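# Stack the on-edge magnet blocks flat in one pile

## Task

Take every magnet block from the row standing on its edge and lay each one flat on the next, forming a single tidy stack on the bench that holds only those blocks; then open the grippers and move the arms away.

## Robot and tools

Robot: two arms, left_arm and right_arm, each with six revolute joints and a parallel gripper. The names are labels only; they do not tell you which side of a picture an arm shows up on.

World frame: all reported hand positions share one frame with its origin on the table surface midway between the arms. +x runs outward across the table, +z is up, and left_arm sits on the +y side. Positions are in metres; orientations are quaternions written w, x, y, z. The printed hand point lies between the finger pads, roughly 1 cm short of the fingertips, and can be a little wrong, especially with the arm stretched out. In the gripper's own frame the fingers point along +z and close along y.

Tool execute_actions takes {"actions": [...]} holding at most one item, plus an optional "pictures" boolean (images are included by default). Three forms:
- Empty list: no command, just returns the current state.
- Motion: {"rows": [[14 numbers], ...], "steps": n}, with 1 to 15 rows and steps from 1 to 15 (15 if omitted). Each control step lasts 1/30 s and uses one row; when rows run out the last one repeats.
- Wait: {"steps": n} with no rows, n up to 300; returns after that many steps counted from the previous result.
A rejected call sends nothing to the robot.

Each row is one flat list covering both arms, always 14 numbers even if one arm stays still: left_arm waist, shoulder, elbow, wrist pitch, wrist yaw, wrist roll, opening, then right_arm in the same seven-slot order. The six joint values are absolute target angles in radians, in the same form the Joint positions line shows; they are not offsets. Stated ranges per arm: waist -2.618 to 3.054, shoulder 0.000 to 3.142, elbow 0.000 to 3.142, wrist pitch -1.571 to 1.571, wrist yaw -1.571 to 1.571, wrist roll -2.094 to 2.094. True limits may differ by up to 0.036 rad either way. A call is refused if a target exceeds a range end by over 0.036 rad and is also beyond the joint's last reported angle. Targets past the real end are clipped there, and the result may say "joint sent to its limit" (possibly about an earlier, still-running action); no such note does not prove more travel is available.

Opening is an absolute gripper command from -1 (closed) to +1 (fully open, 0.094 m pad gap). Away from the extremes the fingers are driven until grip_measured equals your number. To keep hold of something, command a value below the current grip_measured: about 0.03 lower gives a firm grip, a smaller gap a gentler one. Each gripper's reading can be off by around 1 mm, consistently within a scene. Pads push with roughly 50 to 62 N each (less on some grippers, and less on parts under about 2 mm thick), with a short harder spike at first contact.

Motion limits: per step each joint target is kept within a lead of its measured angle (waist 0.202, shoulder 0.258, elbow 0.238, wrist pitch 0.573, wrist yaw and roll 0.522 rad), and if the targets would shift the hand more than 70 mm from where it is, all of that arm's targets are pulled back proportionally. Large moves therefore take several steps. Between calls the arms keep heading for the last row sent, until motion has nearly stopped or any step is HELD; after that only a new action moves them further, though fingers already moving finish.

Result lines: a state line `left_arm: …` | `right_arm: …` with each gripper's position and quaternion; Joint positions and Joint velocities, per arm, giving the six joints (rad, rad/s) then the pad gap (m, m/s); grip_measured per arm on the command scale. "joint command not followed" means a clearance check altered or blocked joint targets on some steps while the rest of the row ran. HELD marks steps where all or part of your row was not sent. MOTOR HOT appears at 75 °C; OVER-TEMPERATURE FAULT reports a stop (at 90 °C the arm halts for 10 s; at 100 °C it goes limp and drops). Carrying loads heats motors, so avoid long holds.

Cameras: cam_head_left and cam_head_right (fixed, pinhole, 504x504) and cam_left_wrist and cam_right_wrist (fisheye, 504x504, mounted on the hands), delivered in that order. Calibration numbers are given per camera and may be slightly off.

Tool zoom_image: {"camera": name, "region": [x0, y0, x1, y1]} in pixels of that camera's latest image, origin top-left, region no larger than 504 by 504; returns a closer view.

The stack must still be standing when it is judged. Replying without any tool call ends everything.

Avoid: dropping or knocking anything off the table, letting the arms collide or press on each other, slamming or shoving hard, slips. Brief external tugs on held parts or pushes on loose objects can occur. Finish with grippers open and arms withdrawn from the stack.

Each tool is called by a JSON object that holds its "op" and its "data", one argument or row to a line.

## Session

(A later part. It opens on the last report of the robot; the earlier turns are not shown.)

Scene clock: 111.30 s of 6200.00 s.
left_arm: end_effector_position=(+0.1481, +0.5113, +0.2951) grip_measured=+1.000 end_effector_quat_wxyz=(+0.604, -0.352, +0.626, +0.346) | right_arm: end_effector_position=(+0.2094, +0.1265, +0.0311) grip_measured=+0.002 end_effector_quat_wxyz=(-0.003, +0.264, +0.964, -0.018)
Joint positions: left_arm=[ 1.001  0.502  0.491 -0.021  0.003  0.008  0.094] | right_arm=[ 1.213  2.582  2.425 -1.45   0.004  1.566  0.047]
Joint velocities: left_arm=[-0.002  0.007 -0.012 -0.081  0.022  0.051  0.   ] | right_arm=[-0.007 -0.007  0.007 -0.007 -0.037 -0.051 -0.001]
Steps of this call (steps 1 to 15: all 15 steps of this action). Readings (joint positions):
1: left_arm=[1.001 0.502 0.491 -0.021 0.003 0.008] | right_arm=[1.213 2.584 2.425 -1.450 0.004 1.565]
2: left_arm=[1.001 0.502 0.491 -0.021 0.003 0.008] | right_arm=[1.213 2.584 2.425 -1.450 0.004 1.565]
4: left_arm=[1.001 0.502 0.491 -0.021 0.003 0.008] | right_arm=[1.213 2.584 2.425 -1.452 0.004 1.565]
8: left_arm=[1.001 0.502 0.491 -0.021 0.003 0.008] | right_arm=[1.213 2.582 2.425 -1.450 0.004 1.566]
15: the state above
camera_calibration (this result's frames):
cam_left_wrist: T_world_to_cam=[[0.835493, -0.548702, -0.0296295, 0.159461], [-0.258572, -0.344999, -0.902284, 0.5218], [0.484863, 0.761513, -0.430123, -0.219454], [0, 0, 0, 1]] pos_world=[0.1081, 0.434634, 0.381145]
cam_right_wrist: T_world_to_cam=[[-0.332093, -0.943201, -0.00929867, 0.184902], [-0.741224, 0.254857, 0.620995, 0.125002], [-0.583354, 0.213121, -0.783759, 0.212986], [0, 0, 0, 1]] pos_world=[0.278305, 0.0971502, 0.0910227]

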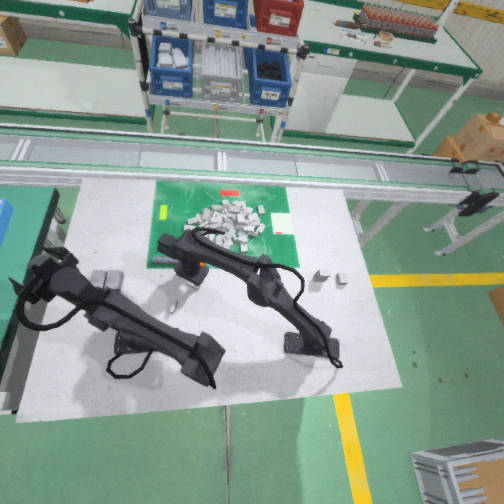

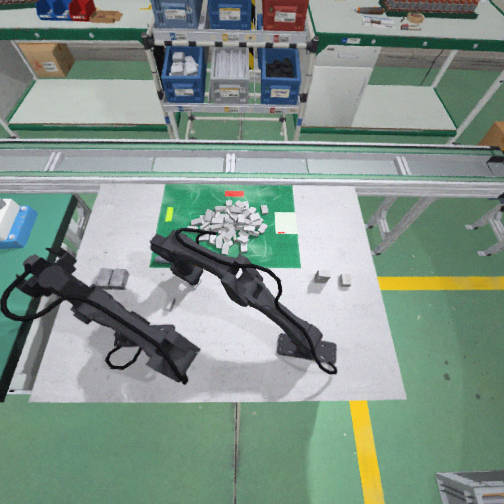

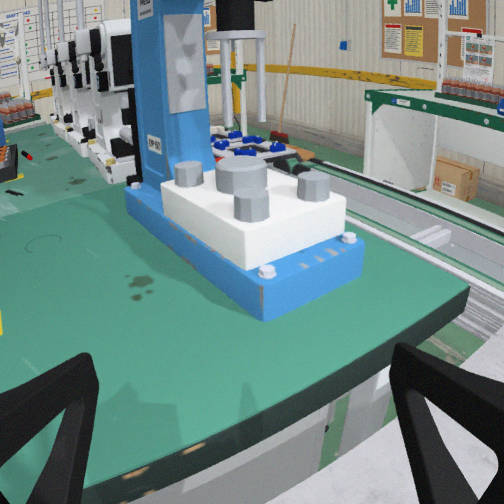

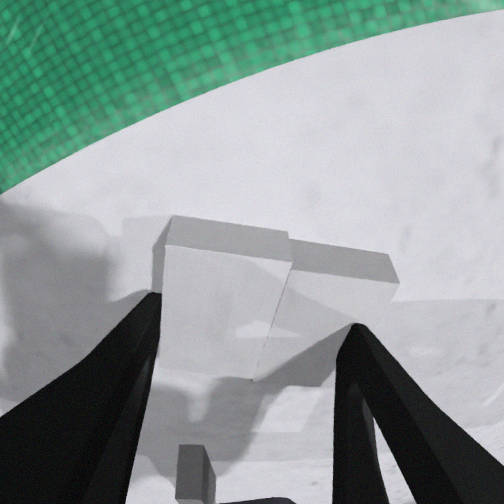

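{"op": "execute_actions", "data": {
  "actions": [
    {"rows":[[1.0,0.5,0.5,0,0,0,1,1.213,2.584,2.425,-1.45,0,1.57,0.6]],"steps":10}
  ],
  "pictures": false
}}

{"op": "execute_actions", "data": {
  "actions": [
    {"rows":[[1.0,0.5,0.5,0,0,0,1,1.213,2.5,2.53,-1.45,0,1.57,0.6]]}
  ],
  "pictures": false
}}

{"op": "execute_actions", "data": {
  "actions": [
    {"rows":[[1.0,0.5,0.5,0,0,0,1,1.446,2.5,2.53,-1.45,0,0,0.6]]}
  ],
  "pictures": false
}}

{"op": "execute_actions", "data": {
  "actions": [
    {"steps":25}
  ],
  "pictures": false
}}

{"op": "execute_actions", "data": {
  "actions": [
    {"rows":[[1.0,0.5,0.5,0,0,0,1,1.446,2.64,2.53,-1.445,0,0,0.6]]}
  ],
  "pictures": false
}}

{"op": "execute_actions", "data": {
  "actions": [
    {"rows":[[1.0,0.5,0.5,0,0,0,1,1.446,2.64,2.53,-1.445,0,0,-0.5]]}
  ],
  "pictures": false
}}

{"op": "execute_actions", "data": {
  "actions": [
    {"rows":[[1.0,0.5,0.5,0,0,0,1,1.446,2.2,2.4,-1.445,0,0,-0.5]]}
  ],
  "pictures": false
}}

{"op": "execute_actions", "data": {
  "actions": [
    {"rows":[[1.0,0.5,0.5,0,0,0,1,1.213,1.7,1.6,1.55,0,0,-0.5]]}
  ],
  "pictures": false
}}

{"op": "execute_actions", "data": {
  "actions": [
    {"steps":60}
  ],
  "pictures": false
}}

{"op": "execute_actions", "data": {
  "actions": [
    {"rows":[[1.0,0.5,0.5,0,0,0,1,1.213,1.8,1.0,1.55,0,0,-0.5]]}
  ],
  "pictures": false
}}

{"op": "execute_actions", "data": {
  "actions": [
    {"rows":[[1.0,0.5,0.5,0,0,0,1,1.213,2.15,0.7,1.55,0,0,-0.5]]}
  ],
  "pictures": false
}}

{"op": "execute_actions", "data": {
  "actions": [
    {"steps":25}
  ],
  "pictures": false
}}

{"op": "execute_actions", "data": {
  "actions": [
    {"rows":[[1.0,0.5,0.5,0,0,0,1,1.213,2.3,0.69,1.5,0,0,-0.5]]}
  ],
  "pictures": false
}}

{"op": "execute_actions", "data": {
  "actions": [
    {"steps":15}
  ]
}}

Scene clock: 118.87 s of 6200.00 s.
left_arm: end_effector_position=(+0.1481, +0.5113, +0.2951) grip_measured=+1.000 end_effector_quat_wxyz=(+0.604, -0.352, +0.626, +0.346) | right_arm: end_effector_position=(+0.2094, +0.1265, +0.0311) grip_measured=+0.598 end_effector_quat_wxyz=(-0.003, +0.264, +0.964, -0.018)
Joint positions: left_arm=[ 1.001  0.502  0.491 -0.021  0.003  0.008  0.094] | right_arm=[ 1.213  2.582  2.425 -1.45   0.004  1.566  0.075]
Joint velocities: left_arm=[ 0.002 -0.007  0.007 -0.037 -0.081 -0.051  0.   ] | right_arm=[ 0.007 -0.007  0.007 -0.022 -0.066 -0.022 -0.   ]
Steps of this call (steps 1 to 15: the robot went on to your last target; steps 16 to 90: nothing new was sent; then 4.23 s passed at rest; steps 91 to 100: all 10 steps of this action). Readings (joint positions):
91: left_arm=[1.001 0.502 0.491 -0.021 0.003 0.008] | right_arm=[1.213 2.582 2.425 -1.450 0.004 1.566]
92: left_arm=[1.001 0.502 0.491 -0.021 0.003 0.008] | right_arm=[1.213 2.582 2.425 -1.450 0.004 1.566]
94: left_arm=[1.001 0.502 0.491 -0.021 0.003 0.008] | right_arm=[1.213 2.582 2.425 -1.450 0.004 1.566]
98: left_arm=[1.001 0.502 0.491 -0.021 0.003 0.008] | right_arm=[1.213 2.582 2.425 -1.450 0.004 1.566]
100: the state above

Scene clock: 119.37 s of 6200.00 s.
left_arm: end_effector_position=(+0.1481, +0.5113, +0.2951) grip_measured=+1.000 end_effector_quat_wxyz=(+0.604, -0.352, +0.626, +0.346) | right_arm: end_effector_position=(+0.2231, +0.1494, +0.1020) grip_measured=+0.598 end_effector_quat_wxyz=(+0.023, +0.264, +0.961, +0.078)
Joint positions: left_arm=[ 1.001  0.502  0.491 -0.021  0.003  0.008  0.094] | right_arm=[ 1.213  2.489  2.524 -1.443  0.003  1.566  0.075]
Joint velocities: left_arm=[ 0.002  0.012  0.012 -0.007  0.022  0.066  0.   ] | right_arm=[-0.007  0.002 -0.027 -0.051  0.081 -0.051 -0.   ]
Steps of this call (steps 1 to 15: all 15 steps of this action). Readings (joint positions):
1: left_arm=[1.001 0.502 0.491 -0.021 0.003 0.008] | right_arm=[1.213 2.579 2.435 -1.453 0.004 1.566]
2: left_arm=[1.001 0.502 0.491 -0.021 0.003 0.008] | right_arm=[1.213 2.579 2.451 -1.455 0.003 1.566]
4: left_arm=[1.001 0.502 0.491 -0.021 0.003 0.008] | right_arm=[1.213 2.557 2.482 -1.452 0.003 1.566]
8: left_arm=[1.001 0.502 0.491 -0.021 0.003 0.008] | right_arm=[1.213 2.499 2.517 -1.445 0.003 1.566]
15: the state above

Scene clock: 119.87 s of 6200.00 s.
left_arm: end_effector_position=(+0.1481, +0.5113, +0.2951) grip_measured=+1.000 end_effector_quat_wxyz=(+0.604, -0.352, +0.626, +0.346) | right_arm: end_effector_position=(+0.0964, +0.2040, +0.1021) grip_measured=+0.599 end_effector_quat_wxyz=(+0.054, -0.480, +0.873, +0.062)
Joint positions: left_arm=[ 1.001  0.502  0.491 -0.021  0.003  0.008  0.094] | right_arm=[ 1.479  2.489  2.524 -1.442 -0.009  0.291  0.075]
Joint velocities: left_arm=[ 0.012 -0.002 -0.017  0.066  0.037  0.037  0.   ] | right_arm=[-0.252 -0.002 -0.012 -0.095 -0.007 -1.912 -0.   ]
Steps of this call (steps 1 to 15: all 15 steps of this action). Readings (joint positions):
1: left_arm=[1.001 0.502 0.491 -0.021 0.003 0.008] | right_arm=[1.223 2.489 2.524 -1.443 0.006 1.519]
2: left_arm=[1.001 0.502 0.491 -0.021 0.003 0.008] | right_arm=[1.235 2.489 2.524 -1.443 0.009 1.451]
4: left_arm=[1.001 0.502 0.491 -0.021 0.003 0.008] | right_arm=[1.288 2.489 2.524 -1.443 0.010 1.315]
8: left_arm=[1.001 0.502 0.491 -0.021 0.003 0.008] | right_arm=[1.432 2.489 2.524 -1.442 0.005 0.943]
15: the state above

Scene clock: 120.70 s of 6200.00 s.
left_arm: end_effector_position=(+0.1481, +0.5113, +0.2951) grip_measured=+1.000 end_effector_quat_wxyz=(+0.604, -0.352, +0.626, +0.346) | right_arm: end_effector_position=(+0.1137, +0.1989, +0.1021) grip_measured=+0.599 end_effector_quat_wxyz=(+0.064, -0.585, +0.807, +0.051)
Joint positions: left_arm=[ 1.001  0.502  0.491 -0.021  0.003  0.008  0.094] | right_arm=[ 1.445  2.489  2.524 -1.442 -0.007  0.006  0.075]
Joint velocities: left_arm=[-0.017  0.012  0.007 -0.007 -0.022  0.066  0.   ] | right_arm=[-0.007 -0.012 -0.007 -0.037 -0.022  0.037 -0.   ]
Steps of this call (steps 1 to 25: the robot went on to your last target). Readings (joint positions):
1: left_arm=[1.001 0.502 0.491 -0.021 0.003 0.008] | right_arm=[1.471 2.489 2.524 -1.442 -0.009 0.233]
2: left_arm=[1.001 0.502 0.491 -0.021 0.003 0.008] | right_arm=[1.462 2.489 2.524 -1.442 -0.009 0.188]
4: left_arm=[1.001 0.502 0.491 -0.021 0.003 0.008] | right_arm=[1.450 2.489 2.524 -1.442 -0.009 0.122]
8: left_arm=[1.001 0.502 0.491 -0.021 0.003 0.008] | right_arm=[1.445 2.489 2.524 -1.442 -0.007 0.053]
25: the state above

Scene clock: 121.20 s of 6200.00 s.
left_arm: end_effector_position=(+0.1481, +0.5113, +0.2951) grip_measured=+1.000 end_effector_quat_wxyz=(+0.604, -0.352, +0.626, +0.346) | right_arm: end_effector_position=(+0.1107, +0.1932, +0.0275) grip_measured=+0.599 end_effector_quat_wxyz=(+0.006, -0.590, +0.808, +0.007)
Joint positions: left_arm=[ 1.001  0.502  0.491 -0.021  0.003  0.008  0.094] | right_arm=[ 1.448  2.645  2.53  -1.438 -0.003  0.004  0.075]
Joint velocities: left_arm=[-0.002  0.007  0.002  0.022  0.022 -0.022  0.   ] | right_arm=[-0.002 -0.007  0.017  0.007 -0.095  0.066 -0.   ]
Steps of this call (steps 1 to 15: all 15 steps of this action). Readings (joint positions):
1: left_arm=[1.001 0.502 0.491 -0.021 0.003 0.008] | right_arm=[1.445 2.501 2.528 -1.443 -0.007 0.006]
2: left_arm=[1.001 0.502 0.491 -0.021 0.003 0.008] | right_arm=[1.445 2.517 2.537 -1.441 -0.007 0.006]
4: left_arm=[1.001 0.502 0.491 -0.021 0.003 0.008] | right_arm=[1.445 2.564 2.539 -1.435 -0.007 0.006]
8: left_arm=[1.001 0.502 0.491 -0.021 0.003 0.008] | right_arm=[1.445 2.652 2.531 -1.436 -0.007 0.006]
15: the state above

Scene clock: 121.70 s of 6200.00 s.
left_arm: end_effector_position=(+0.1481, +0.5113, +0.2951) grip_measured=+1.000 end_effector_quat_wxyz=(+0.604, -0.352, +0.626, +0.346) | right_arm: end_effector_position=(+0.1108, +0.1931, +0.0275) grip_measured=-0.077 end_effector_quat_wxyz=(+0.006, -0.590, +0.808, +0.006)
Joint positions: left_arm=[ 1.001  0.502  0.491 -0.021  0.003  0.008  0.094] | right_arm=[ 1.448  2.645  2.53  -1.438 -0.003  0.004  0.043]
Joint velocities: left_arm=[-0.007 -0.012  0.017  0.007  0.007  0.037  0.   ] | right_arm=[ 0.032 -0.007  0.007  0.007  0.007  0.007 -0.   ]
Steps of this call (steps 1 to 15: all 15 steps of this action). Readings (joint positions):
1: left_arm=[1.001 0.502 0.491 -0.021 0.003 0.008] | right_arm=[1.448 2.645 2.530 -1.438 -0.003 0.004]
2: left_arm=[1.001 0.502 0.491 -0.021 0.003 0.008] | right_arm=[1.448 2.645 2.530 -1.438 -0.003 0.004]
4: left_arm=[1.001 0.502 0.491 -0.021 0.003 0.008] | right_arm=[1.448 2.645 2.530 -1.438 -0.003 0.004]
8: left_arm=[1.001 0.502 0.491 -0.021 0.003 0.008] | right_arm=[1.448 2.645 2.530 -1.438 -0.003 0.004]
15: the state above

Scene clock: 122.20 s of 6200.00 s.
left_arm: end_effector_position=(+0.1481, +0.5113, +0.2951) grip_measured=+1.000 end_effector_quat_wxyz=(+0.604, -0.352, +0.626, +0.346) | right_arm: end_effector_position=(+0.1031, +0.1689, +0.2276) grip_measured=-0.077 end_effector_quat_wxyz=(+0.153, -0.579, +0.793, +0.114)
Joint positions: left_arm=[ 1.001  0.502  0.491 -0.021  0.003  0.008  0.094] | right_arm=[ 1.448  2.156  2.408 -1.438 -0.003  0.004  0.043]
Joint velocities: left_arm=[ 0.002 -0.012 -0.002 -0.007 -0.051 -0.051  0.   ] | right_arm=[-0.007 -0.032 -0.007  0.022 -0.022 -0.007  0.   ]
Steps of this call (steps 1 to 15: all 15 steps of this action). Readings (joint positions):
1: left_arm=[1.001 0.502 0.491 -0.021 0.003 0.008] | right_arm=[1.448 2.624 2.507 -1.427 -0.002 0.004]
2: left_arm=[1.001 0.502 0.491 -0.021 0.003 0.008] | right_arm=[1.448 2.592 2.463 -1.423 -0.002 0.004]
4: left_arm=[1.001 0.502 0.491 -0.021 0.003 0.008] | right_arm=[1.448 2.521 2.420 -1.442 -0.003 0.004]
8: left_arm=[1.001 0.502 0.491 -0.021 0.003 0.008] | right_arm=[1.448 2.360 2.408 -1.444 -0.003 0.004]
15: the state above

Scene clock: 122.70 s of 6200.00 s.
left_arm: end_effector_position=(+0.1481, +0.5113, +0.2951) grip_measured=+1.000 end_effector_quat_wxyz=(+0.604, -0.352, +0.626, +0.346) | right_arm: end_effector_position=(+0.2407, +0.1659, +0.3467) grip_measured=-0.077 end_effector_quat_wxyz=(+0.512, -0.393, +0.709, +0.285)
Joint positions: left_arm=[ 1.001  0.502  0.491 -0.021  0.003  0.008  0.094] | right_arm=[ 1.201  1.69   1.624 -0.253  0.004  0.003  0.043]
Joint velocities: left_arm=[ 0.007 -0.002  0.017 -0.037  0.007 -0.095  0.   ] | right_arm=[ 0.046  0.252 -0.515  2.864  0.051  0.022  0.001]
Steps of this call (steps 1 to 15: all 15 steps of this action). Readings (joint positions):
1: left_arm=[1.001 0.502 0.491 -0.021 0.003 0.008] | right_arm=[1.440 2.137 2.381 -1.405 -0.006 0.004]
2: left_arm=[1.001 0.502 0.491 -0.021 0.003 0.008] | right_arm=[1.429 2.109 2.326 -1.346 -0.011 0.003]
4: left_arm=[1.001 0.502 0.491 -0.021 0.003 0.008] | right_arm=[1.381 2.047 2.229 -1.239 -0.012 0.003]
8: left_arm=[1.001 0.502 0.491 -0.021 0.003 0.008] | right_arm=[1.264 1.880 2.012 -0.976 -0.009 0.003]
15: the state above

Scene clock: 124.70 s of 6200.00 s.
left_arm: end_effector_position=(+0.1481, +0.5113, +0.2951) grip_measured=+1.000 end_effector_quat_wxyz=(+0.604, -0.352, +0.626, +0.346) | right_arm: end_effector_position=(+0.1397, +0.0031, +0.6577) grip_measured=-0.077 end_effector_quat_wxyz=(+0.870, -0.034, +0.065, +0.488)
Joint positions: left_arm=[ 1.001  0.502  0.491 -0.021  0.003  0.008  0.094] | right_arm=[1.203 1.713 1.598 1.538 0.004 0.003 0.043]
Joint velocities: left_arm=[-0.007 -0.012 -0.007 -0.007 -0.051 -0.037  0.   ] | right_arm=[ 0.007  0.007  0.017 -0.022 -0.022 -0.037 -0.   ]
Steps of this call (steps 1 to 60: the robot went on to your last target). Readings (joint positions):
1: left_arm=[1.001 0.502 0.491 -0.021 0.003 0.008] | right_arm=[1.202 1.699 1.612 -0.163 0.004 0.003]
2: left_arm=[1.001 0.502 0.491 -0.021 0.003 0.008] | right_arm=[1.203 1.708 1.605 -0.085 0.004 0.003]
4: left_arm=[1.001 0.502 0.491 -0.021 0.003 0.008] | right_arm=[1.203 1.717 1.599 0.052 0.004 0.003]
8: left_arm=[1.001 0.502 0.491 -0.021 0.003 0.008] | right_arm=[1.203 1.718 1.598 0.316 0.004 0.003]
60: the state above
All arms were judged still, so your last target was given up. Only a new action makes them travel on or press farther. Fingers that are still opening or closing keep moving.

Scene clock: 125.20 s of 6200.00 s.
left_arm: end_effector_position=(+0.1481, +0.5113, +0.2951) grip_measured=+1.000 end_effector_quat_wxyz=(+0.604, -0.352, +0.626, +0.346) | right_arm: end_effector_position=(+0.2164, +0.1280, +0.3860) grip_measured=-0.077 end_effector_quat_wxyz=(+0.785, -0.211, +0.382, +0.440)
Joint positions: left_arm=[ 1.001  0.502  0.491 -0.021  0.003  0.008  0.094] | right_arm=[1.203 1.827 0.989 1.505 0.004 0.003 0.043]
Joint velocities: left_arm=[ 0.007 -0.017 -0.007  0.051  0.022 -0.007  0.   ] | right_arm=[-0.012  0.198 -0.193 -0.344  0.007 -0.051 -0.001]
Steps of this call (steps 1 to 15: all 15 steps of this action). Readings (joint positions):
1: left_arm=[1.001 0.502 0.491 -0.021 0.003 0.008] | right_arm=[1.203 1.713 1.583 1.540 0.004 0.003]
2: left_arm=[1.001 0.502 0.491 -0.021 0.003 0.008] | right_arm=[1.203 1.711 1.551 1.555 0.004 0.003]
4: left_arm=[1.001 0.502 0.491 -0.021 0.003 0.008] | right_arm=[1.203 1.717 1.477 1.557 0.004 0.003]
8: left_arm=[1.001 0.502 0.491 -0.021 0.003 0.008] | right_arm=[1.203 1.756 1.290 1.554 0.004 0.003]
15: the state above

Scene clock: 125.70 s of 6200.00 s.
left_arm: end_effector_position=(+0.1481, +0.5113, +0.2951) grip_measured=+1.000 end_effector_quat_wxyz=(+0.604, -0.352, +0.626, +0.346) | right_arm: end_effector_position=(+0.2208, +0.1351, +0.0939) grip_measured=-0.077 end_effector_quat_wxyz=(+0.614, -0.345, +0.622, +0.343)
Joint positions: left_arm=[ 1.001  0.502  0.491 -0.021  0.003  0.008  0.094] | right_arm=[1.203 2.176 0.689 1.476 0.004 0.003 0.043]
Joint velocities: left_arm=[-0.002 -0.012  0.017  0.037 -0.037 -0.051  0.   ] | right_arm=[ 0.002 -0.022 -0.002  0.022  0.022 -0.051 -0.   ]
Steps of this call (steps 1 to 15: all 15 steps of this action). Readings (joint positions):
1: left_arm=[1.001 0.502 0.491 -0.021 0.003 0.008] | right_arm=[1.203 1.842 0.977 1.504 0.004 0.003]
2: left_arm=[1.001 0.502 0.491 -0.021 0.003 0.008] | right_arm=[1.203 1.858 0.959 1.523 0.004 0.003]
4: left_arm=[1.001 0.502 0.491 -0.021 0.003 0.008] | right_arm=[1.203 1.905 0.912 1.539 0.004 0.003]
8: left_arm=[1.001 0.502 0.491 -0.021 0.003 0.008] | right_arm=[1.203 2.037 0.807 1.538 0.004 0.003]
15: the state above

Scene clock: 126.53 s of 6200.00 s.
left_arm: end_effector_position=(+0.1481, +0.5113, +0.2951) grip_measured=+1.000 end_effector_quat_wxyz=(+0.604, -0.352, +0.626, +0.346) | right_arm: end_effector_position=(+0.2207, +0.1350, +0.1092) grip_measured=-0.077 end_effector_quat_wxyz=(+0.631, -0.335, +0.604, +0.353)
Joint positions: left_arm=[ 1.001  0.502  0.491 -0.021  0.003  0.008  0.094] | right_arm=[1.203 2.17  0.689 1.525 0.004 0.003 0.043]
Joint velocities: left_arm=[ 0.012 -0.002 -0.017 -0.007  0.066 -0.007  0.   ] | right_arm=[-0.002  0.007  0.002  0.022 -0.066  0.022 -0.   ]
Steps of this call (steps 1 to 25: the robot went on to your last target). Readings (joint positions):
1: left_arm=[1.001 0.502 0.491 -0.021 0.003 0.008] | right_arm=[1.203 2.175 0.689 1.484 0.004 0.003]
2: left_arm=[1.001 0.502 0.491 -0.021 0.003 0.008] | right_arm=[1.203 2.174 0.689 1.493 0.004 0.003]
4: left_arm=[1.001 0.502 0.491 -0.021 0.003 0.008] | right_arm=[1.203 2.171 0.689 1.507 0.004 0.003]
8: left_arm=[1.001 0.502 0.491 -0.021 0.003 0.008] | right_arm=[1.203 2.170 0.689 1.521 0.004 0.003]
25: the state above

Scene clock: 127.03 s of 6200.00 s.
left_arm: end_effector_position=(+0.1481, +0.5113, +0.2951) grip_measured=+1.000 end_effector_quat_wxyz=(+0.604, -0.352, +0.626, +0.346) | right_arm: end_effector_position=(+0.2177, +0.1303, +0.0382) grip_measured=-0.077 end_effector_quat_wxyz=(+0.580, -0.362, +0.654, +0.325)
Joint positions: left_arm=[ 1.001  0.502  0.491 -0.021  0.003  0.008  0.094] | right_arm=[1.203 2.306 0.693 1.497 0.003 0.006 0.043]
Joint velocities: left_arm=[-0.017 -0.022 -0.012  0.007 -0.007 -0.051  0.   ] | right_arm=[ 0.007  0.002 -0.007  0.022 -0.022  0.037  0.   ]
Steps of this call (steps 1 to 15: all 15 steps of this action). Readings (joint positions):
1: left_arm=[1.001 0.502 0.491 -0.021 0.003 0.008] | right_arm=[1.203 2.182 0.689 1.532 0.004 0.003]
2: left_arm=[1.001 0.502 0.491 -0.021 0.003 0.008] | right_arm=[1.203 2.205 0.693 1.548 0.004 0.003]
4: left_arm=[1.001 0.502 0.491 -0.021 0.003 0.008] | right_arm=[1.203 2.258 0.693 1.536 0.004 0.003]
8: left_arm=[1.001 0.502 0.491 -0.021 0.003 0.008] | right_arm=[1.203 2.306 0.693 1.496 0.003 0.006]
15: the state above

Scene clock: 127.53 s of 6200.00 s.
left_arm: end_effector_position=(+0.1481, +0.5113, +0.2951) grip_measured=+1.000 end_effector_quat_wxyz=(+0.604, -0.352, +0.626, +0.346) | right_arm: end_effector_position=(+0.2177, +0.1303, +0.0382) grip_measured=-0.077 end_effector_quat_wxyz=(+0.580, -0.362, +0.654, +0.325)
Joint positions: left_arm=[ 1.001  0.502  0.491 -0.021  0.003  0.008  0.094] | right_arm=[1.203 2.306 0.693 1.497 0.003 0.005 0.043]
Joint velocities: left_arm=[-0.017 -0.002  0.002  0.007  0.037 -0.081  0.   ] | right_arm=[ 0.007 -0.007 -0.007 -0.022 -0.007  0.037 -0.   ]
Steps of this call (steps 1 to 15: the robot went on to your last target). Readings (joint positions):
1: left_arm=[1.001 0.502 0.491 -0.021 0.003 0.008] | right_arm=[1.203 2.306 0.693 1.497 0.003 0.006]
2: left_arm=[1.001 0.502 0.491 -0.021 0.003 0.008] | right_arm=[1.203 2.306 0.693 1.497 0.003 0.006]
4: left_arm=[1.001 0.502 0.491 -0.021 0.003 0.008] | right_arm=[1.203 2.306 0.693 1.497 0.003 0.005]
8: left_arm=[1.001 0.502 0.491 -0.021 0.003 0.008] | right_arm=[1.203 2.306 0.693 1.497 0.003 0.005]
15: the state above
All arms were judged still, so your last target was given up. Only a new action makes them travel on or press farther. Fingers that are still opening or closing keep moving.
camera_calibration (this result's frames):
cam_left_wrist: T_world_to_cam=[[0.835493, -0.548702, -0.0296295, 0.159461], [-0.258572, -0.344999, -0.902284, 0.5218], [0.484863, 0.761513, -0.430123, -0.219454], [0, 0, 0, 1]] pos_world=[0.1081, 0.434634, 0.381145]
cam_right_wrist: T_world_to_cam=[[0.869576, -0.458225, 0.184028, -0.140825], [-0.218233, -0.69093, -0.689195, 0.185217], [0.442957, 0.559146, -0.700817, -0.0491759], [0, 0, 0, 1]] pos_world=[0.184661, 0.0909391, 0.119103]

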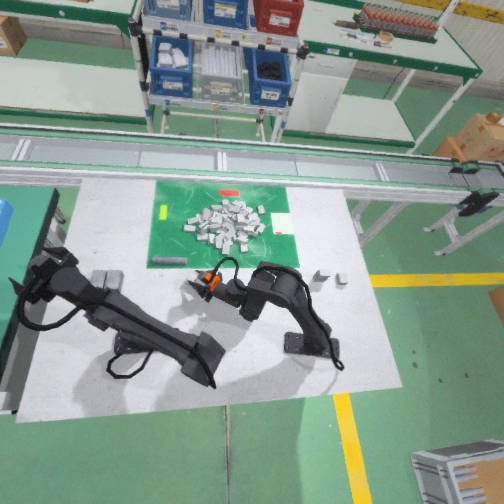

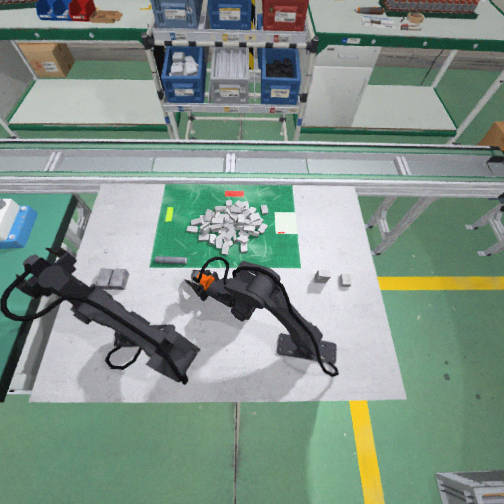

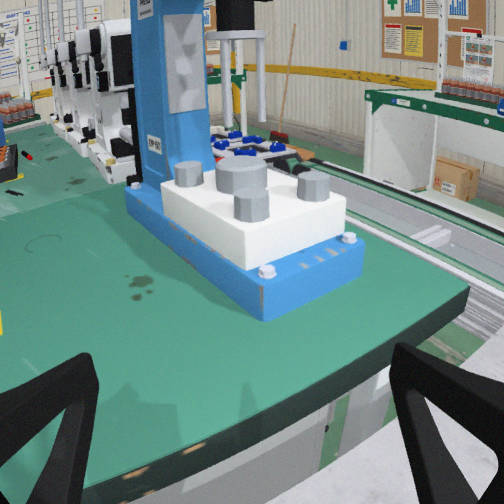

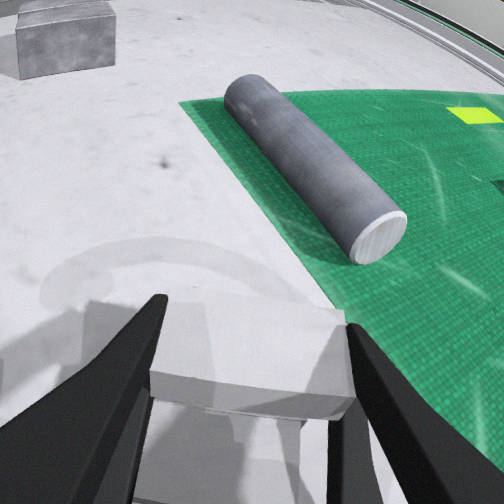

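{"op": "execute_actions", "data": {
  "actions": [
    {"rows":[[1.0,0.5,0.5,0,0,0,1,1.213,2.3,0.69,1.5,0,0,0.5]]}
  ],
  "pictures": false
}}

{"op": "execute_actions", "data": {
  "actions": [
    {"rows":[[1.0,0.5,0.5,0,0,0,1,1.213,2.0,0.6,1.3,0,0,0.5]]}
  ],
  "pictures": false
}}

{"op": "execute_actions", "data": {
  "actions": [
    {"steps":20}
  ]
}}

Scene clock: 130.17 s of 6200.00 s.
left_arm: end_effector_position=(+0.1481, +0.5113, +0.2951) grip_measured=+1.000 end_effector_quat_wxyz=(+0.604, -0.352, +0.626, +0.346) | right_arm: end_effector_position=(+0.2178, +0.1304, +0.0390) grip_measured=+0.498 end_effector_quat_wxyz=(+0.581, -0.362, +0.652, +0.326)
Joint positions: left_arm=[ 1.001  0.502  0.491 -0.021  0.003  0.008  0.094] | right_arm=[1.203 2.306 0.693 1.5   0.003 0.005 0.07 ]
Joint velocities: left_arm=[ 0.002 -0.002  0.007 -0.051 -0.007 -0.051  0.   ] | right_arm=[-0.007  0.017 -0.007  0.007 -0.022  0.081 -0.001]
Steps of this call (steps 1 to 64: nothing new was sent; steps 65 to 79: all 15 steps of this action). Readings (joint positions):
65: left_arm=[1.001 0.502 0.491 -0.021 0.003 0.008] | right_arm=[1.203 2.306 0.693 1.497 0.003 0.005]
66: left_arm=[1.001 0.502 0.491 -0.021 0.003 0.008] | right_arm=[1.203 2.306 0.693 1.497 0.003 0.005]
68: left_arm=[1.001 0.502 0.491 -0.021 0.003 0.008] | right_arm=[1.203 2.306 0.693 1.499 0.003 0.005]
72: left_arm=[1.001 0.502 0.491 -0.021 0.003 0.008] | right_arm=[1.203 2.306 0.693 1.500 0.003 0.005]
79: the state above

Scene clock: 130.67 s of 6200.00 s.
left_arm: end_effector_position=(+0.1481, +0.5113, +0.2951) grip_measured=+1.000 end_effector_quat_wxyz=(+0.604, -0.352, +0.626, +0.346) | right_arm: end_effector_position=(+0.2109, +0.1192, +0.1198) grip_measured=+0.498 end_effector_quat_wxyz=(+0.602, -0.351, +0.633, +0.337)
Joint positions: left_arm=[ 1.001  0.502  0.491 -0.021  0.003  0.008  0.094] | right_arm=[1.203 1.984 0.607 1.329 0.003 0.005 0.07 ]
Joint velocities: left_arm=[-0.017 -0.002  0.007 -0.022  0.022 -0.081  0.   ] | right_arm=[-0.017 -0.007 -0.012 -0.125  0.007 -0.007 -0.   ]
Steps of this call (steps 1 to 15: all 15 steps of this action). Readings (joint positions):
1: left_arm=[1.001 0.502 0.491 -0.021 0.003 0.008] | right_arm=[1.203 2.277 0.682 1.465 0.003 0.005]
2: left_arm=[1.001 0.502 0.491 -0.021 0.003 0.008] | right_arm=[1.203 2.213 0.648 1.397 0.003 0.005]
4: left_arm=[1.001 0.502 0.491 -0.021 0.003 0.008] | right_arm=[1.203 2.081 0.606 1.350 0.003 0.005]
8: left_arm=[1.001 0.502 0.491 -0.021 0.003 0.008] | right_arm=[1.203 1.984 0.607 1.375 0.003 0.005]
15: the state above

Scene clock: 131.33 s of 6200.00 s.
left_arm: end_effector_position=(+0.1481, +0.5113, +0.2951) grip_measured=+1.000 end_effector_quat_wxyz=(+0.604, -0.352, +0.626, +0.346) | right_arm: end_effector_position=(+0.2108, +0.1191, +0.1174) grip_measured=+0.498 end_effector_quat_wxyz=(+0.599, -0.352, +0.636, +0.336)
Joint positions: left_arm=[ 1.001  0.502  0.491 -0.021  0.003  0.008  0.094] | right_arm=[1.203 1.984 0.607 1.319 0.003 0.005 0.07 ]
Joint velocities: left_arm=[-0.002 -0.022  0.007  0.066 -0.022  0.007  0.   ] | right_arm=[-0.002  0.027 -0.017 -0.022 -0.037 -0.022  0.001]
Steps of this call (steps 1 to 15: the robot went on to your last target; steps 16 to 20: nothing new was sent). Readings (joint positions):
1: left_arm=[1.001 0.502 0.491 -0.021 0.003 0.008] | right_arm=[1.203 1.984 0.607 1.326 0.003 0.005]
2: left_arm=[1.001 0.502 0.491 -0.021 0.003 0.008] | right_arm=[1.203 1.984 0.607 1.325 0.003 0.005]
4: left_arm=[1.001 0.502 0.491 -0.021 0.003 0.008] | right_arm=[1.203 1.984 0.607 1.322 0.003 0.005]
8: left_arm=[1.001 0.502 0.491 -0.021 0.003 0.008] | right_arm=[1.203 1.984 0.607 1.320 0.003 0.005]
20: the state above
All arms were judged still, so your last target was given up. Only a new action makes them travel on or press farther. Fingers that are still opening or closing keep moving.
camera_calibration (this result's frames):
cam_left_wrist: T_world_to_cam=[[0.835493, -0.548702, -0.0296295, 0.159461], [-0.258572, -0.344999, -0.902284, 0.5218], [0.484863, 0.761513, -0.430123, -0.219454], [0, 0, 0, 1]] pos_world=[0.1081, 0.434634, 0.381145]
cam_right_wrist: T_world_to_cam=[[0.863772, -0.467531, 0.187916, -0.152664], [-0.196015, -0.655336, -0.729461, 0.226311], [0.464194, 0.593254, -0.657704, 0.00207196], [0, 0, 0, 1]] pos_world=[0.175265, 0.075705, 0.195136]

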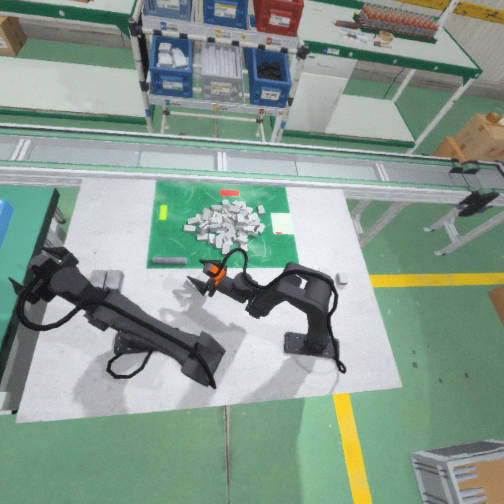

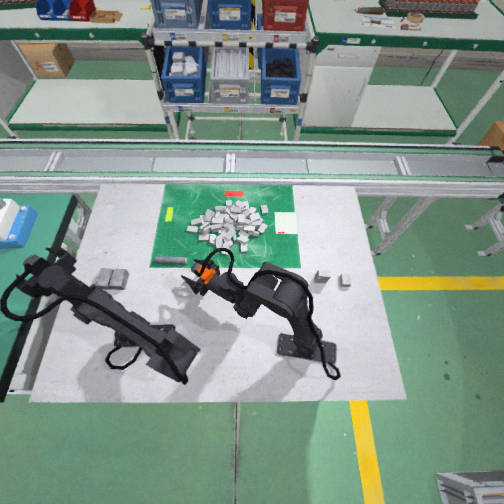

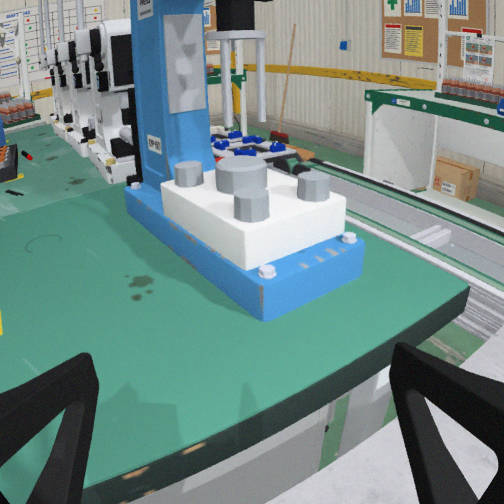

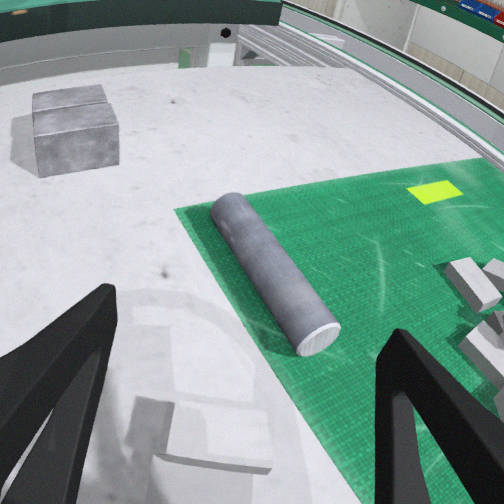

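{"op": "execute_actions", "data": {
  "actions": [
    {"rows":[[1.0,0.5,0.5,0,0,0,1,1.213,1.7,1.6,0,0,0,0.5]]}
  ],
  "pictures": false
}}

{"op": "execute_actions", "data": {
  "actions": [
    {"steps":20}
  ],
  "pictures": false
}}

{"op": "execute_actions", "data": {
  "actions": [
    {"rows":[[1.0,0.5,0.5,0,0,0,1,1.22,2.35,2.3,-1.42,0,0,0.5]]}
  ],
  "pictures": false
}}

{"op": "execute_actions", "data": {
  "actions": [
    {"steps":40}
  ],
  "pictures": false
}}

{"op": "execute_actions", "data": {
  "actions": [
    {"rows":[[1.0,0.5,0.5,0,0,0,1,1.22,2.46,2.3,-1.42,0,0,0.5]]}
  ]
}}

Scene clock: 135.57 s of 6200.00 s.
left_arm: end_effector_position=(+0.1481, +0.5113, +0.2951) grip_measured=+1.000 end_effector_quat_wxyz=(+0.604, -0.352, +0.626, +0.346) | right_arm: end_effector_position=(+0.2480, +0.1797, +0.4226) grip_measured=+0.498 end_effector_quat_wxyz=(+0.628, -0.336, +0.607, +0.352)
Joint positions: left_arm=[ 1.001  0.502  0.491 -0.021  0.003  0.008  0.094] | right_arm=[1.203 1.696 1.586 0.147 0.003 0.004 0.07 ]
Joint velocities: left_arm=[ 0.002 -0.007 -0.002  0.022  0.007 -0.022  0.   ] | right_arm=[-0.002 -0.325  0.608 -0.242 -0.051  0.022 -0.   ]
Steps of this call (steps 1 to 90: nothing new was sent; then 0.73 s passed at rest; steps 91 to 105: all 15 steps of this action). Readings (joint positions):
91: left_arm=[1.001 0.502 0.491 -0.021 0.003 0.008] | right_arm=[1.203 1.961 0.625 1.256 0.003 0.005]
92: left_arm=[1.001 0.502 0.491 -0.021 0.003 0.008] | right_arm=[1.203 1.919 0.664 1.127 0.003 0.005]
94: left_arm=[1.001 0.502 0.491 -0.021 0.003 0.008] | right_arm=[1.203 1.823 0.783 0.896 0.003 0.005]
98: left_arm=[1.001 0.502 0.491 -0.021 0.003 0.008] | right_arm=[1.203 1.717 1.118 0.483 0.003 0.005]
105: the state above

Scene clock: 136.23 s of 6200.00 s.
left_arm: end_effector_position=(+0.1481, +0.5113, +0.2951) grip_measured=+1.000 end_effector_quat_wxyz=(+0.604, -0.352, +0.626, +0.346) | right_arm: end_effector_position=(+0.2474, +0.1786, +0.4022) grip_measured=+0.498 end_effector_quat_wxyz=(+0.596, -0.354, +0.639, +0.334)
Joint positions: left_arm=[ 1.001  0.502  0.491 -0.021  0.003  0.008  0.094] | right_arm=[1.203 1.696 1.609 0.019 0.003 0.004 0.07 ]
Joint velocities: left_arm=[-0.007 -0.012 -0.012  0.022  0.037 -0.051  0.   ] | right_arm=[-0.002 -0.002  0.002  0.022 -0.022 -0.051  0.001]
Steps of this call (steps 1 to 20: the robot went on to your last target). Readings (joint positions):
1: left_arm=[1.001 0.502 0.491 -0.021 0.003 0.008] | right_arm=[1.203 1.685 1.601 0.140 0.003 0.004]
2: left_arm=[1.001 0.502 0.491 -0.021 0.003 0.008] | right_arm=[1.203 1.677 1.607 0.134 0.003 0.004]
4: left_arm=[1.001 0.502 0.491 -0.021 0.003 0.008] | right_arm=[1.203 1.673 1.609 0.116 0.003 0.004]
8: left_arm=[1.001 0.502 0.491 -0.021 0.003 0.008] | right_arm=[1.203 1.688 1.609 0.056 0.003 0.004]
20: the state above

Scene clock: 136.73 s of 6200.00 s.
left_arm: end_effector_position=(+0.1481, +0.5113, +0.2951) grip_measured=+1.000 end_effector_quat_wxyz=(+0.604, -0.352, +0.626, +0.346) | right_arm: end_effector_position=(+0.2746, +0.2228, +0.1702) grip_measured=+0.498 end_effector_quat_wxyz=(+0.298, -0.457, +0.822, +0.166)
Joint positions: left_arm=[ 1.001  0.502  0.491 -0.021  0.003  0.008  0.094] | right_arm=[ 1.203  2.293  2.228 -0.81   0.003  0.004  0.07 ]
Joint velocities: left_arm=[ 0.002 -0.002 -0.007 -0.022  0.037 -0.007  0.   ] | right_arm=[ 0.007  0.818  0.432 -2.22   0.037 -0.007  0.   ]
Steps of this call (steps 1 to 15: all 15 steps of this action). Readings (joint positions):
1: left_arm=[1.001 0.502 0.491 -0.021 0.003 0.008] | right_arm=[1.203 1.710 1.632 -0.021 0.003 0.004]
2: left_arm=[1.001 0.502 0.491 -0.021 0.003 0.008] | right_arm=[1.203 1.741 1.685 -0.075 0.003 0.004]
4: left_arm=[1.001 0.502 0.491 -0.021 0.003 0.008] | right_arm=[1.203 1.818 1.788 -0.173 0.003 0.004]
8: left_arm=[1.001 0.502 0.491 -0.021 0.003 0.008] | right_arm=[1.203 1.996 1.977 -0.387 0.003 0.004]
15: the state above

Scene clock: 138.07 s of 6200.00 s.
left_arm: end_effector_position=(+0.1481, +0.5113, +0.2951) grip_measured=+1.000 end_effector_quat_wxyz=(+0.604, -0.352, +0.626, +0.346) | right_arm: end_effector_position=(+0.2053, +0.1170, +0.0942) grip_measured=+0.498 end_effector_quat_wxyz=(+0.033, -0.489, +0.871, +0.017)
Joint positions: left_arm=[ 1.001  0.502  0.491 -0.021  0.003  0.008  0.094] | right_arm=[ 1.21   2.365  2.278 -1.41   0.003  0.004  0.07 ]
Joint velocities: left_arm=[-0.017  0.017 -0.007 -0.125  0.007 -0.051  0.   ] | right_arm=[ 0.012  0.017 -0.007  0.022  0.007 -0.007  0.001]
Steps of this call (steps 1 to 40: the robot went on to your last target). Readings (joint positions):
1: left_arm=[1.001 0.502 0.491 -0.021 0.003 0.008] | right_arm=[1.203 2.317 2.240 -0.890 0.003 0.004]
2: left_arm=[1.001 0.502 0.491 -0.021 0.003 0.008] | right_arm=[1.203 2.336 2.246 -0.974 0.003 0.004]
4: left_arm=[1.001 0.502 0.491 -0.021 0.003 0.008] | right_arm=[1.204 2.362 2.253 -1.137 0.003 0.004]
8: left_arm=[1.001 0.502 0.491 -0.021 0.003 0.008] | right_arm=[1.208 2.370 2.259 -1.322 0.003 0.004]
40: the state above

Scene clock: 138.57 s of 6200.00 s.
left_arm: end_effector_position=(+0.1481, +0.5113, +0.2951) grip_measured=+1.000 end_effector_quat_wxyz=(+0.604, -0.352, +0.626, +0.346) | right_arm: end_effector_position=(+0.2041, +0.1151, +0.0512) grip_measured=+0.498 end_effector_quat_wxyz=(-0.007, -0.489, +0.872, -0.006)
Joint positions: left_arm=[ 1.001  0.502  0.491 -0.021  0.003  0.008  0.094] | right_arm=[ 1.21   2.468  2.293 -1.413  0.003  0.004  0.07 ]
Joint velocities: left_arm=[-0.012  0.007 -0.017  0.037 -0.007  0.037  0.   ] | right_arm=[-0.012  0.007 -0.012 -0.066 -0.081  0.081  0.   ]
Steps of this call (steps 1 to 15: all 15 steps of this action). Readings (joint positions):
1: left_arm=[1.001 0.502 0.491 -0.021 0.003 0.008] | right_arm=[1.210 2.373 2.282 -1.413 0.003 0.004]
2: left_arm=[1.001 0.502 0.491 -0.021 0.003 0.008] | right_arm=[1.210 2.383 2.290 -1.414 0.003 0.004]
4: left_arm=[1.001 0.502 0.491 -0.021 0.003 0.008] | right_arm=[1.210 2.412 2.293 -1.412 0.003 0.004]
8: left_arm=[1.001 0.502 0.491 -0.021 0.003 0.008] | right_arm=[1.210 2.462 2.293 -1.412 0.003 0.004]
15: the state above
camera_calibration (this result's frames):
cam_left_wrist: T_world_to_cam=[[0.835493, -0.548702, -0.0296295, 0.159461], [-0.258572, -0.344999, -0.902284, 0.5218], [0.484863, 0.761513, -0.430123, -0.219454], [0, 0, 0, 1]] pos_world=[0.1081, 0.434634, 0.381145]
cam_right_wrist: T_world_to_cam=[[0.937745, -0.344201, -0.0464819, -0.153606], [-0.239366, -0.737423, 0.631594, 0.122713], [-0.251672, -0.581148, -0.773905, 0.251271], [0, 0, 0, 1]] pos_world=[0.236654, 0.183646, 0.109815]

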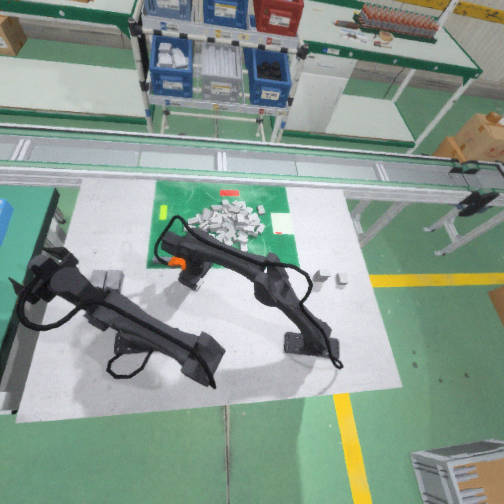

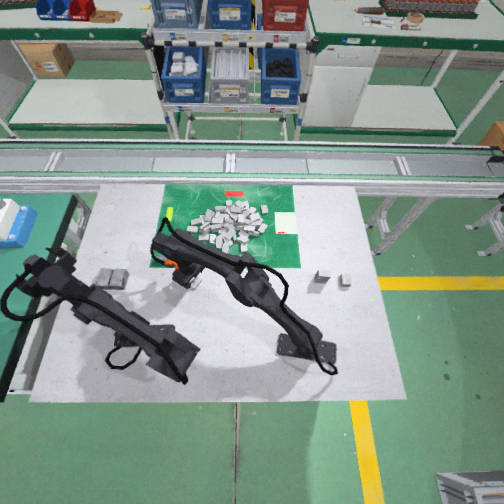

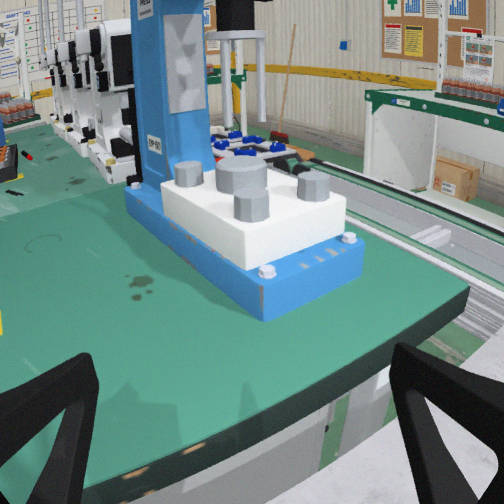

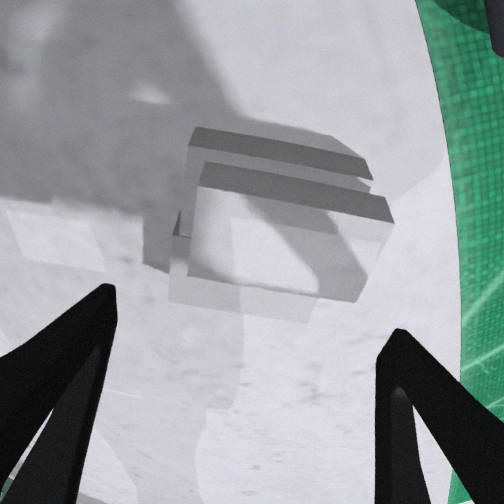

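{"op": "execute_actions", "data": {
  "actions": [
    {"rows":[[1.0,0.5,0.5,0,0,0,1,1.235,2.46,2.2,-1.36,0,0,0.5]]}
  ]
}}

Scene clock: 141.73 s of 6200.00 s.
left_arm: end_effector_position=(+0.1481, +0.5113, +0.2951) grip_measured=+1.000 end_effector_quat_wxyz=(+0.604, -0.352, +0.626, +0.346) | right_arm: end_effector_position=(+0.1924, +0.1111, +0.0339) grip_measured=+0.498 end_effector_quat_wxyz=(-0.022, -0.497, +0.867, -0.014)
Joint positions: left_arm=[ 1.001  0.502  0.491 -0.021  0.003  0.008  0.094] | right_arm=[ 1.228  2.46   2.209 -1.372  0.003  0.004  0.07 ]
Joint velocities: left_arm=[ 0.002  0.007 -0.002  0.022 -0.037 -0.007  0.   ] | right_arm=[-0.002 -0.017  0.002 -0.051  0.007 -0.007  0.001]
Steps of this call (steps 1 to 15: the robot went on to your last target; steps 16 to 80: nothing new was sent; steps 81 to 95: all 15 steps of this action). Readings (joint positions):
81: left_arm=[1.001 0.502 0.491 -0.021 0.003 0.008] | right_arm=[1.211 2.465 2.280 -1.403 0.003 0.004]
82: left_arm=[1.001 0.502 0.491 -0.021 0.003 0.008] | right_arm=[1.212 2.459 2.258 -1.391 0.003 0.004]
84: left_arm=[1.001 0.502 0.491 -0.021 0.003 0.008] | right_arm=[1.217 2.458 2.229 -1.384 0.003 0.004]
88: left_arm=[1.001 0.502 0.491 -0.021 0.003 0.008] | right_arm=[1.226 2.460 2.209 -1.382 0.003 0.004]
95: the state above
camera_calibration (this result's frames):
cam_left_wrist: T_world_to_cam=[[0.835493, -0.548702, -0.0296295, 0.159461], [-0.258572, -0.344999, -0.902284, 0.5218], [0.484863, 0.761513, -0.430123, -0.219454], [0, 0, 0, 1]] pos_world=[0.1081, 0.434634, 0.381145]
cam_right_wrist: T_world_to_cam=[[0.942647, -0.329547, -0.0530579, -0.147152], [-0.215432, -0.722075, 0.657416, 0.120757], [-0.254961, -0.608281, -0.751657, 0.235482], [0, 0, 0, 1]] pos_world=[0.224766, 0.181942, 0.0898065]

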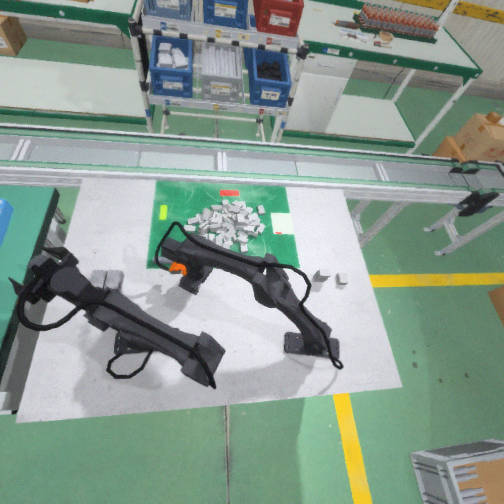

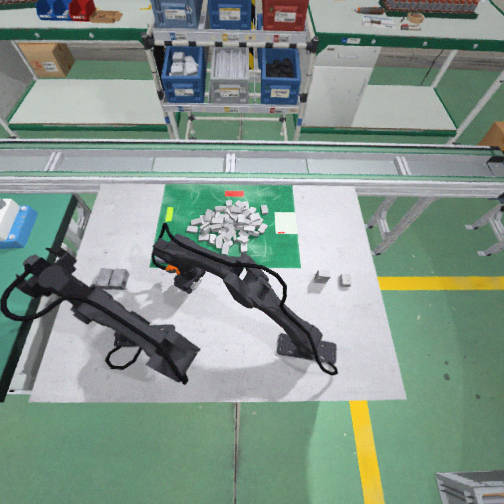

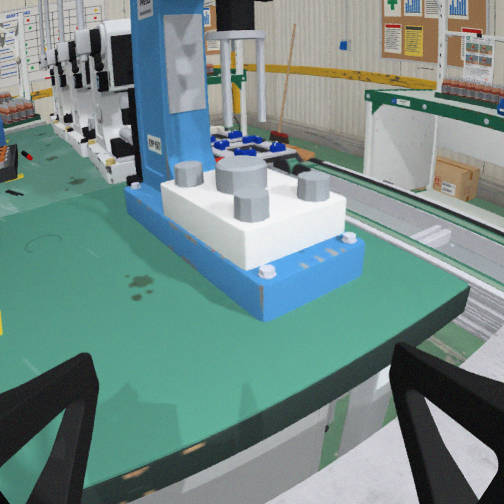

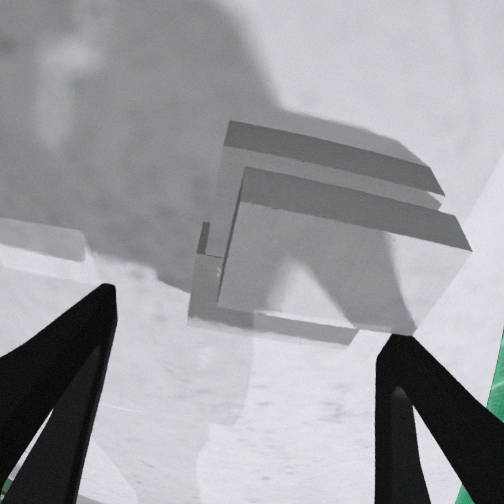

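{"op": "execute_actions", "data": {
  "actions": [
    {"rows":[[1.0,0.5,0.5,0,0,0,1,1.205,2.46,2.155,-1.34,0,0,0.5]]}
  ],
  "pictures": false
}}

{"op": "execute_actions", "data": {
  "actions": [
    {"rows":[[1.0,0.5,0.5,0,0,0,1,1.205,2.46,2.155,-1.34,0,0,-0.5]]}
  ],
  "pictures": false
}}

{"op": "execute_actions", "data": {
  "actions": [
    {"rows":[[1.0,0.5,0.5,0,0,0,1,1.205,2.46,2.155,-1.44,0,0,-0.5]]}
  ]
}}

Scene clock: 144.23 s of 6200.00 s.
left_arm: end_effector_position=(+0.1481, +0.5113, +0.2951) grip_measured=+1.000 end_effector_quat_wxyz=(+0.604, -0.352, +0.626, +0.346) | right_arm: end_effector_position=(+0.1954, +0.1030, +0.0244) grip_measured=+0.498 end_effector_quat_wxyz=(-0.031, -0.490, +0.871, -0.019)
Joint positions: left_arm=[ 1.001  0.502  0.491 -0.021  0.003  0.008  0.094] | right_arm=[ 1.213  2.459  2.166 -1.351  0.003  0.004  0.07 ]
Joint velocities: left_arm=[-0.007 -0.017 -0.032 -0.037 -0.007  0.081  0.   ] | right_arm=[-0.007 -0.002 -0.007 -0.022 -0.066 -0.066 -0.001]
Steps of this call (steps 1 to 15: the robot went on to your last target; steps 16 to 60: nothing new was sent; steps 61 to 75: all 15 steps of this action). Readings (joint positions):
61: left_arm=[1.001 0.502 0.491 -0.021 0.003 0.008] | right_arm=[1.227 2.460 2.203 -1.365 0.003 0.004]
62: left_arm=[1.001 0.502 0.491 -0.021 0.003 0.008] | right_arm=[1.226 2.459 2.194 -1.359 0.003 0.004]
64: left_arm=[1.001 0.502 0.491 -0.021 0.003 0.008] | right_arm=[1.222 2.459 2.177 -1.355 0.003 0.004]
68: left_arm=[1.001 0.502 0.491 -0.021 0.003 0.008] | right_arm=[1.214 2.459 2.166 -1.355 0.003 0.004]
75: the state above

Scene clock: 144.73 s of 6200.00 s.
left_arm: end_effector_position=(+0.1481, +0.5113, +0.2951) grip_measured=+1.000 end_effector_quat_wxyz=(+0.604, -0.352, +0.626, +0.346) | right_arm: end_effector_position=(+0.1954, +0.1032, +0.0243) grip_measured=-0.094 end_effector_quat_wxyz=(-0.030, -0.490, +0.871, -0.019)
Joint positions: left_arm=[ 1.001  0.502  0.491 -0.021  0.003  0.008  0.094] | right_arm=[ 1.213  2.459  2.166 -1.35   0.002  0.004  0.043]
Joint velocities: left_arm=[ 0.007 -0.007  0.007  0.007 -0.022 -0.066  0.   ] | right_arm=[-0.002  0.017 -0.007  0.007  0.007  0.037 -0.001]
Steps of this call (steps 1 to 15: all 15 steps of this action). Readings (joint positions):
1: left_arm=[1.001 0.502 0.491 -0.021 0.003 0.008] | right_arm=[1.213 2.459 2.166 -1.351 0.003 0.004]
2: left_arm=[1.001 0.502 0.491 -0.021 0.003 0.008] | right_arm=[1.213 2.459 2.166 -1.350 0.003 0.004]
4: left_arm=[1.001 0.502 0.491 -0.021 0.003 0.008] | right_arm=[1.213 2.459 2.166 -1.350 0.002 0.004]
8: left_arm=[1.001 0.502 0.491 -0.021 0.003 0.008] | right_arm=[1.213 2.459 2.166 -1.350 0.002 0.004]
15: the state above

Scene clock: 145.23 s of 6200.00 s.
left_arm: end_effector_position=(+0.1481, +0.5113, +0.2951) grip_measured=+1.000 end_effector_quat_wxyz=(+0.604, -0.352, +0.626, +0.346) | right_arm: end_effector_position=(+0.1855, +0.0868, +0.0265) grip_measured=-0.094 end_effector_quat_wxyz=(-0.064, -0.489, +0.869, -0.038)
Joint positions: left_arm=[ 1.001  0.502  0.491 -0.021  0.003  0.008  0.094] | right_arm=[ 1.213  2.459  2.166 -1.427  0.002  0.004  0.043]
Joint velocities: left_arm=[-0.012  0.007 -0.002 -0.037  0.081 -0.051  0.   ] | right_arm=[-0.012 -0.007  0.007 -0.022  0.022 -0.037  0.   ]
Steps of this call (steps 1 to 15: all 15 steps of this action). Readings (joint positions):
1: left_arm=[1.001 0.502 0.491 -0.021 0.003 0.008] | right_arm=[1.213 2.459 2.166 -1.354 0.002 0.004]
2: left_arm=[1.001 0.502 0.491 -0.021 0.003 0.008] | right_arm=[1.213 2.459 2.166 -1.364 0.002 0.004]
4: left_arm=[1.001 0.502 0.491 -0.021 0.003 0.008] | right_arm=[1.213 2.459 2.166 -1.387 0.002 0.004]
8: left_arm=[1.001 0.502 0.491 -0.021 0.003 0.008] | right_arm=[1.213 2.459 2.166 -1.415 0.002 0.004]
15: the state above
camera_calibration (this result's frames):
cam_left_wrist: T_world_to_cam=[[0.835493, -0.548702, -0.0296295, 0.159461], [-0.258572, -0.344999, -0.902284, 0.5218], [0.484863, 0.761513, -0.430123, -0.219454], [0, 0, 0, 1]] pos_world=[0.1081, 0.434634, 0.381145]
cam_right_wrist: T_world_to_cam=[[0.934744, -0.348013, -0.0717061, -0.145486], [-0.190972, -0.662232, 0.724554, 0.0950892], [-0.29964, -0.663578, -0.685478, 0.224752], [0, 0, 0, 1]] pos_world=[0.221496, 0.16148, 0.0747326]

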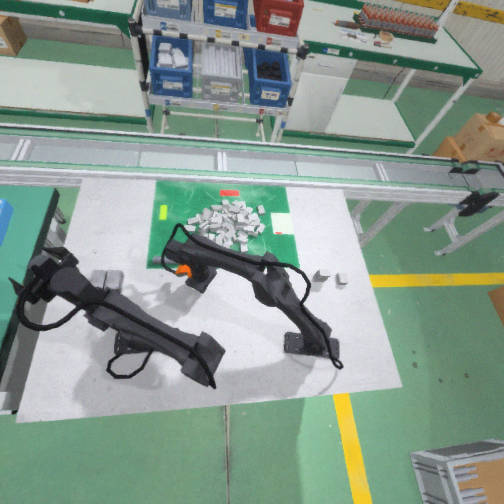

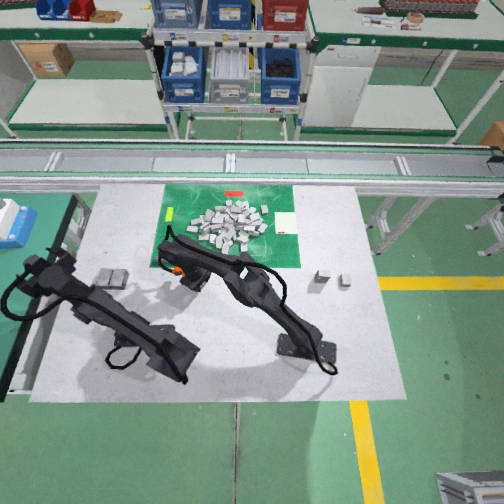

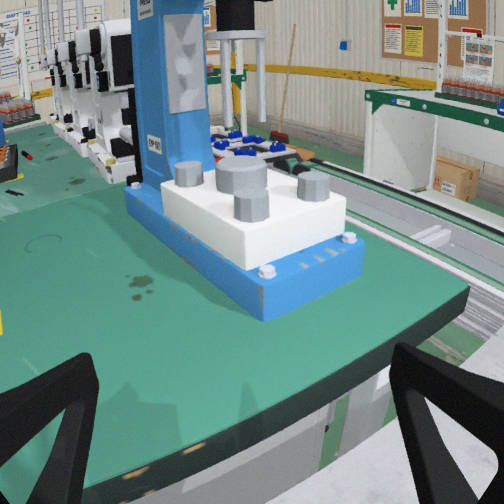

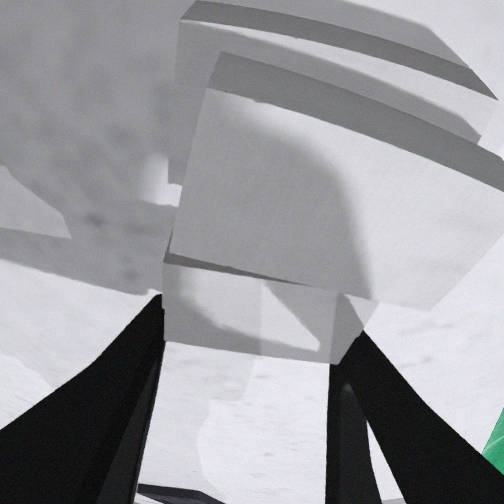

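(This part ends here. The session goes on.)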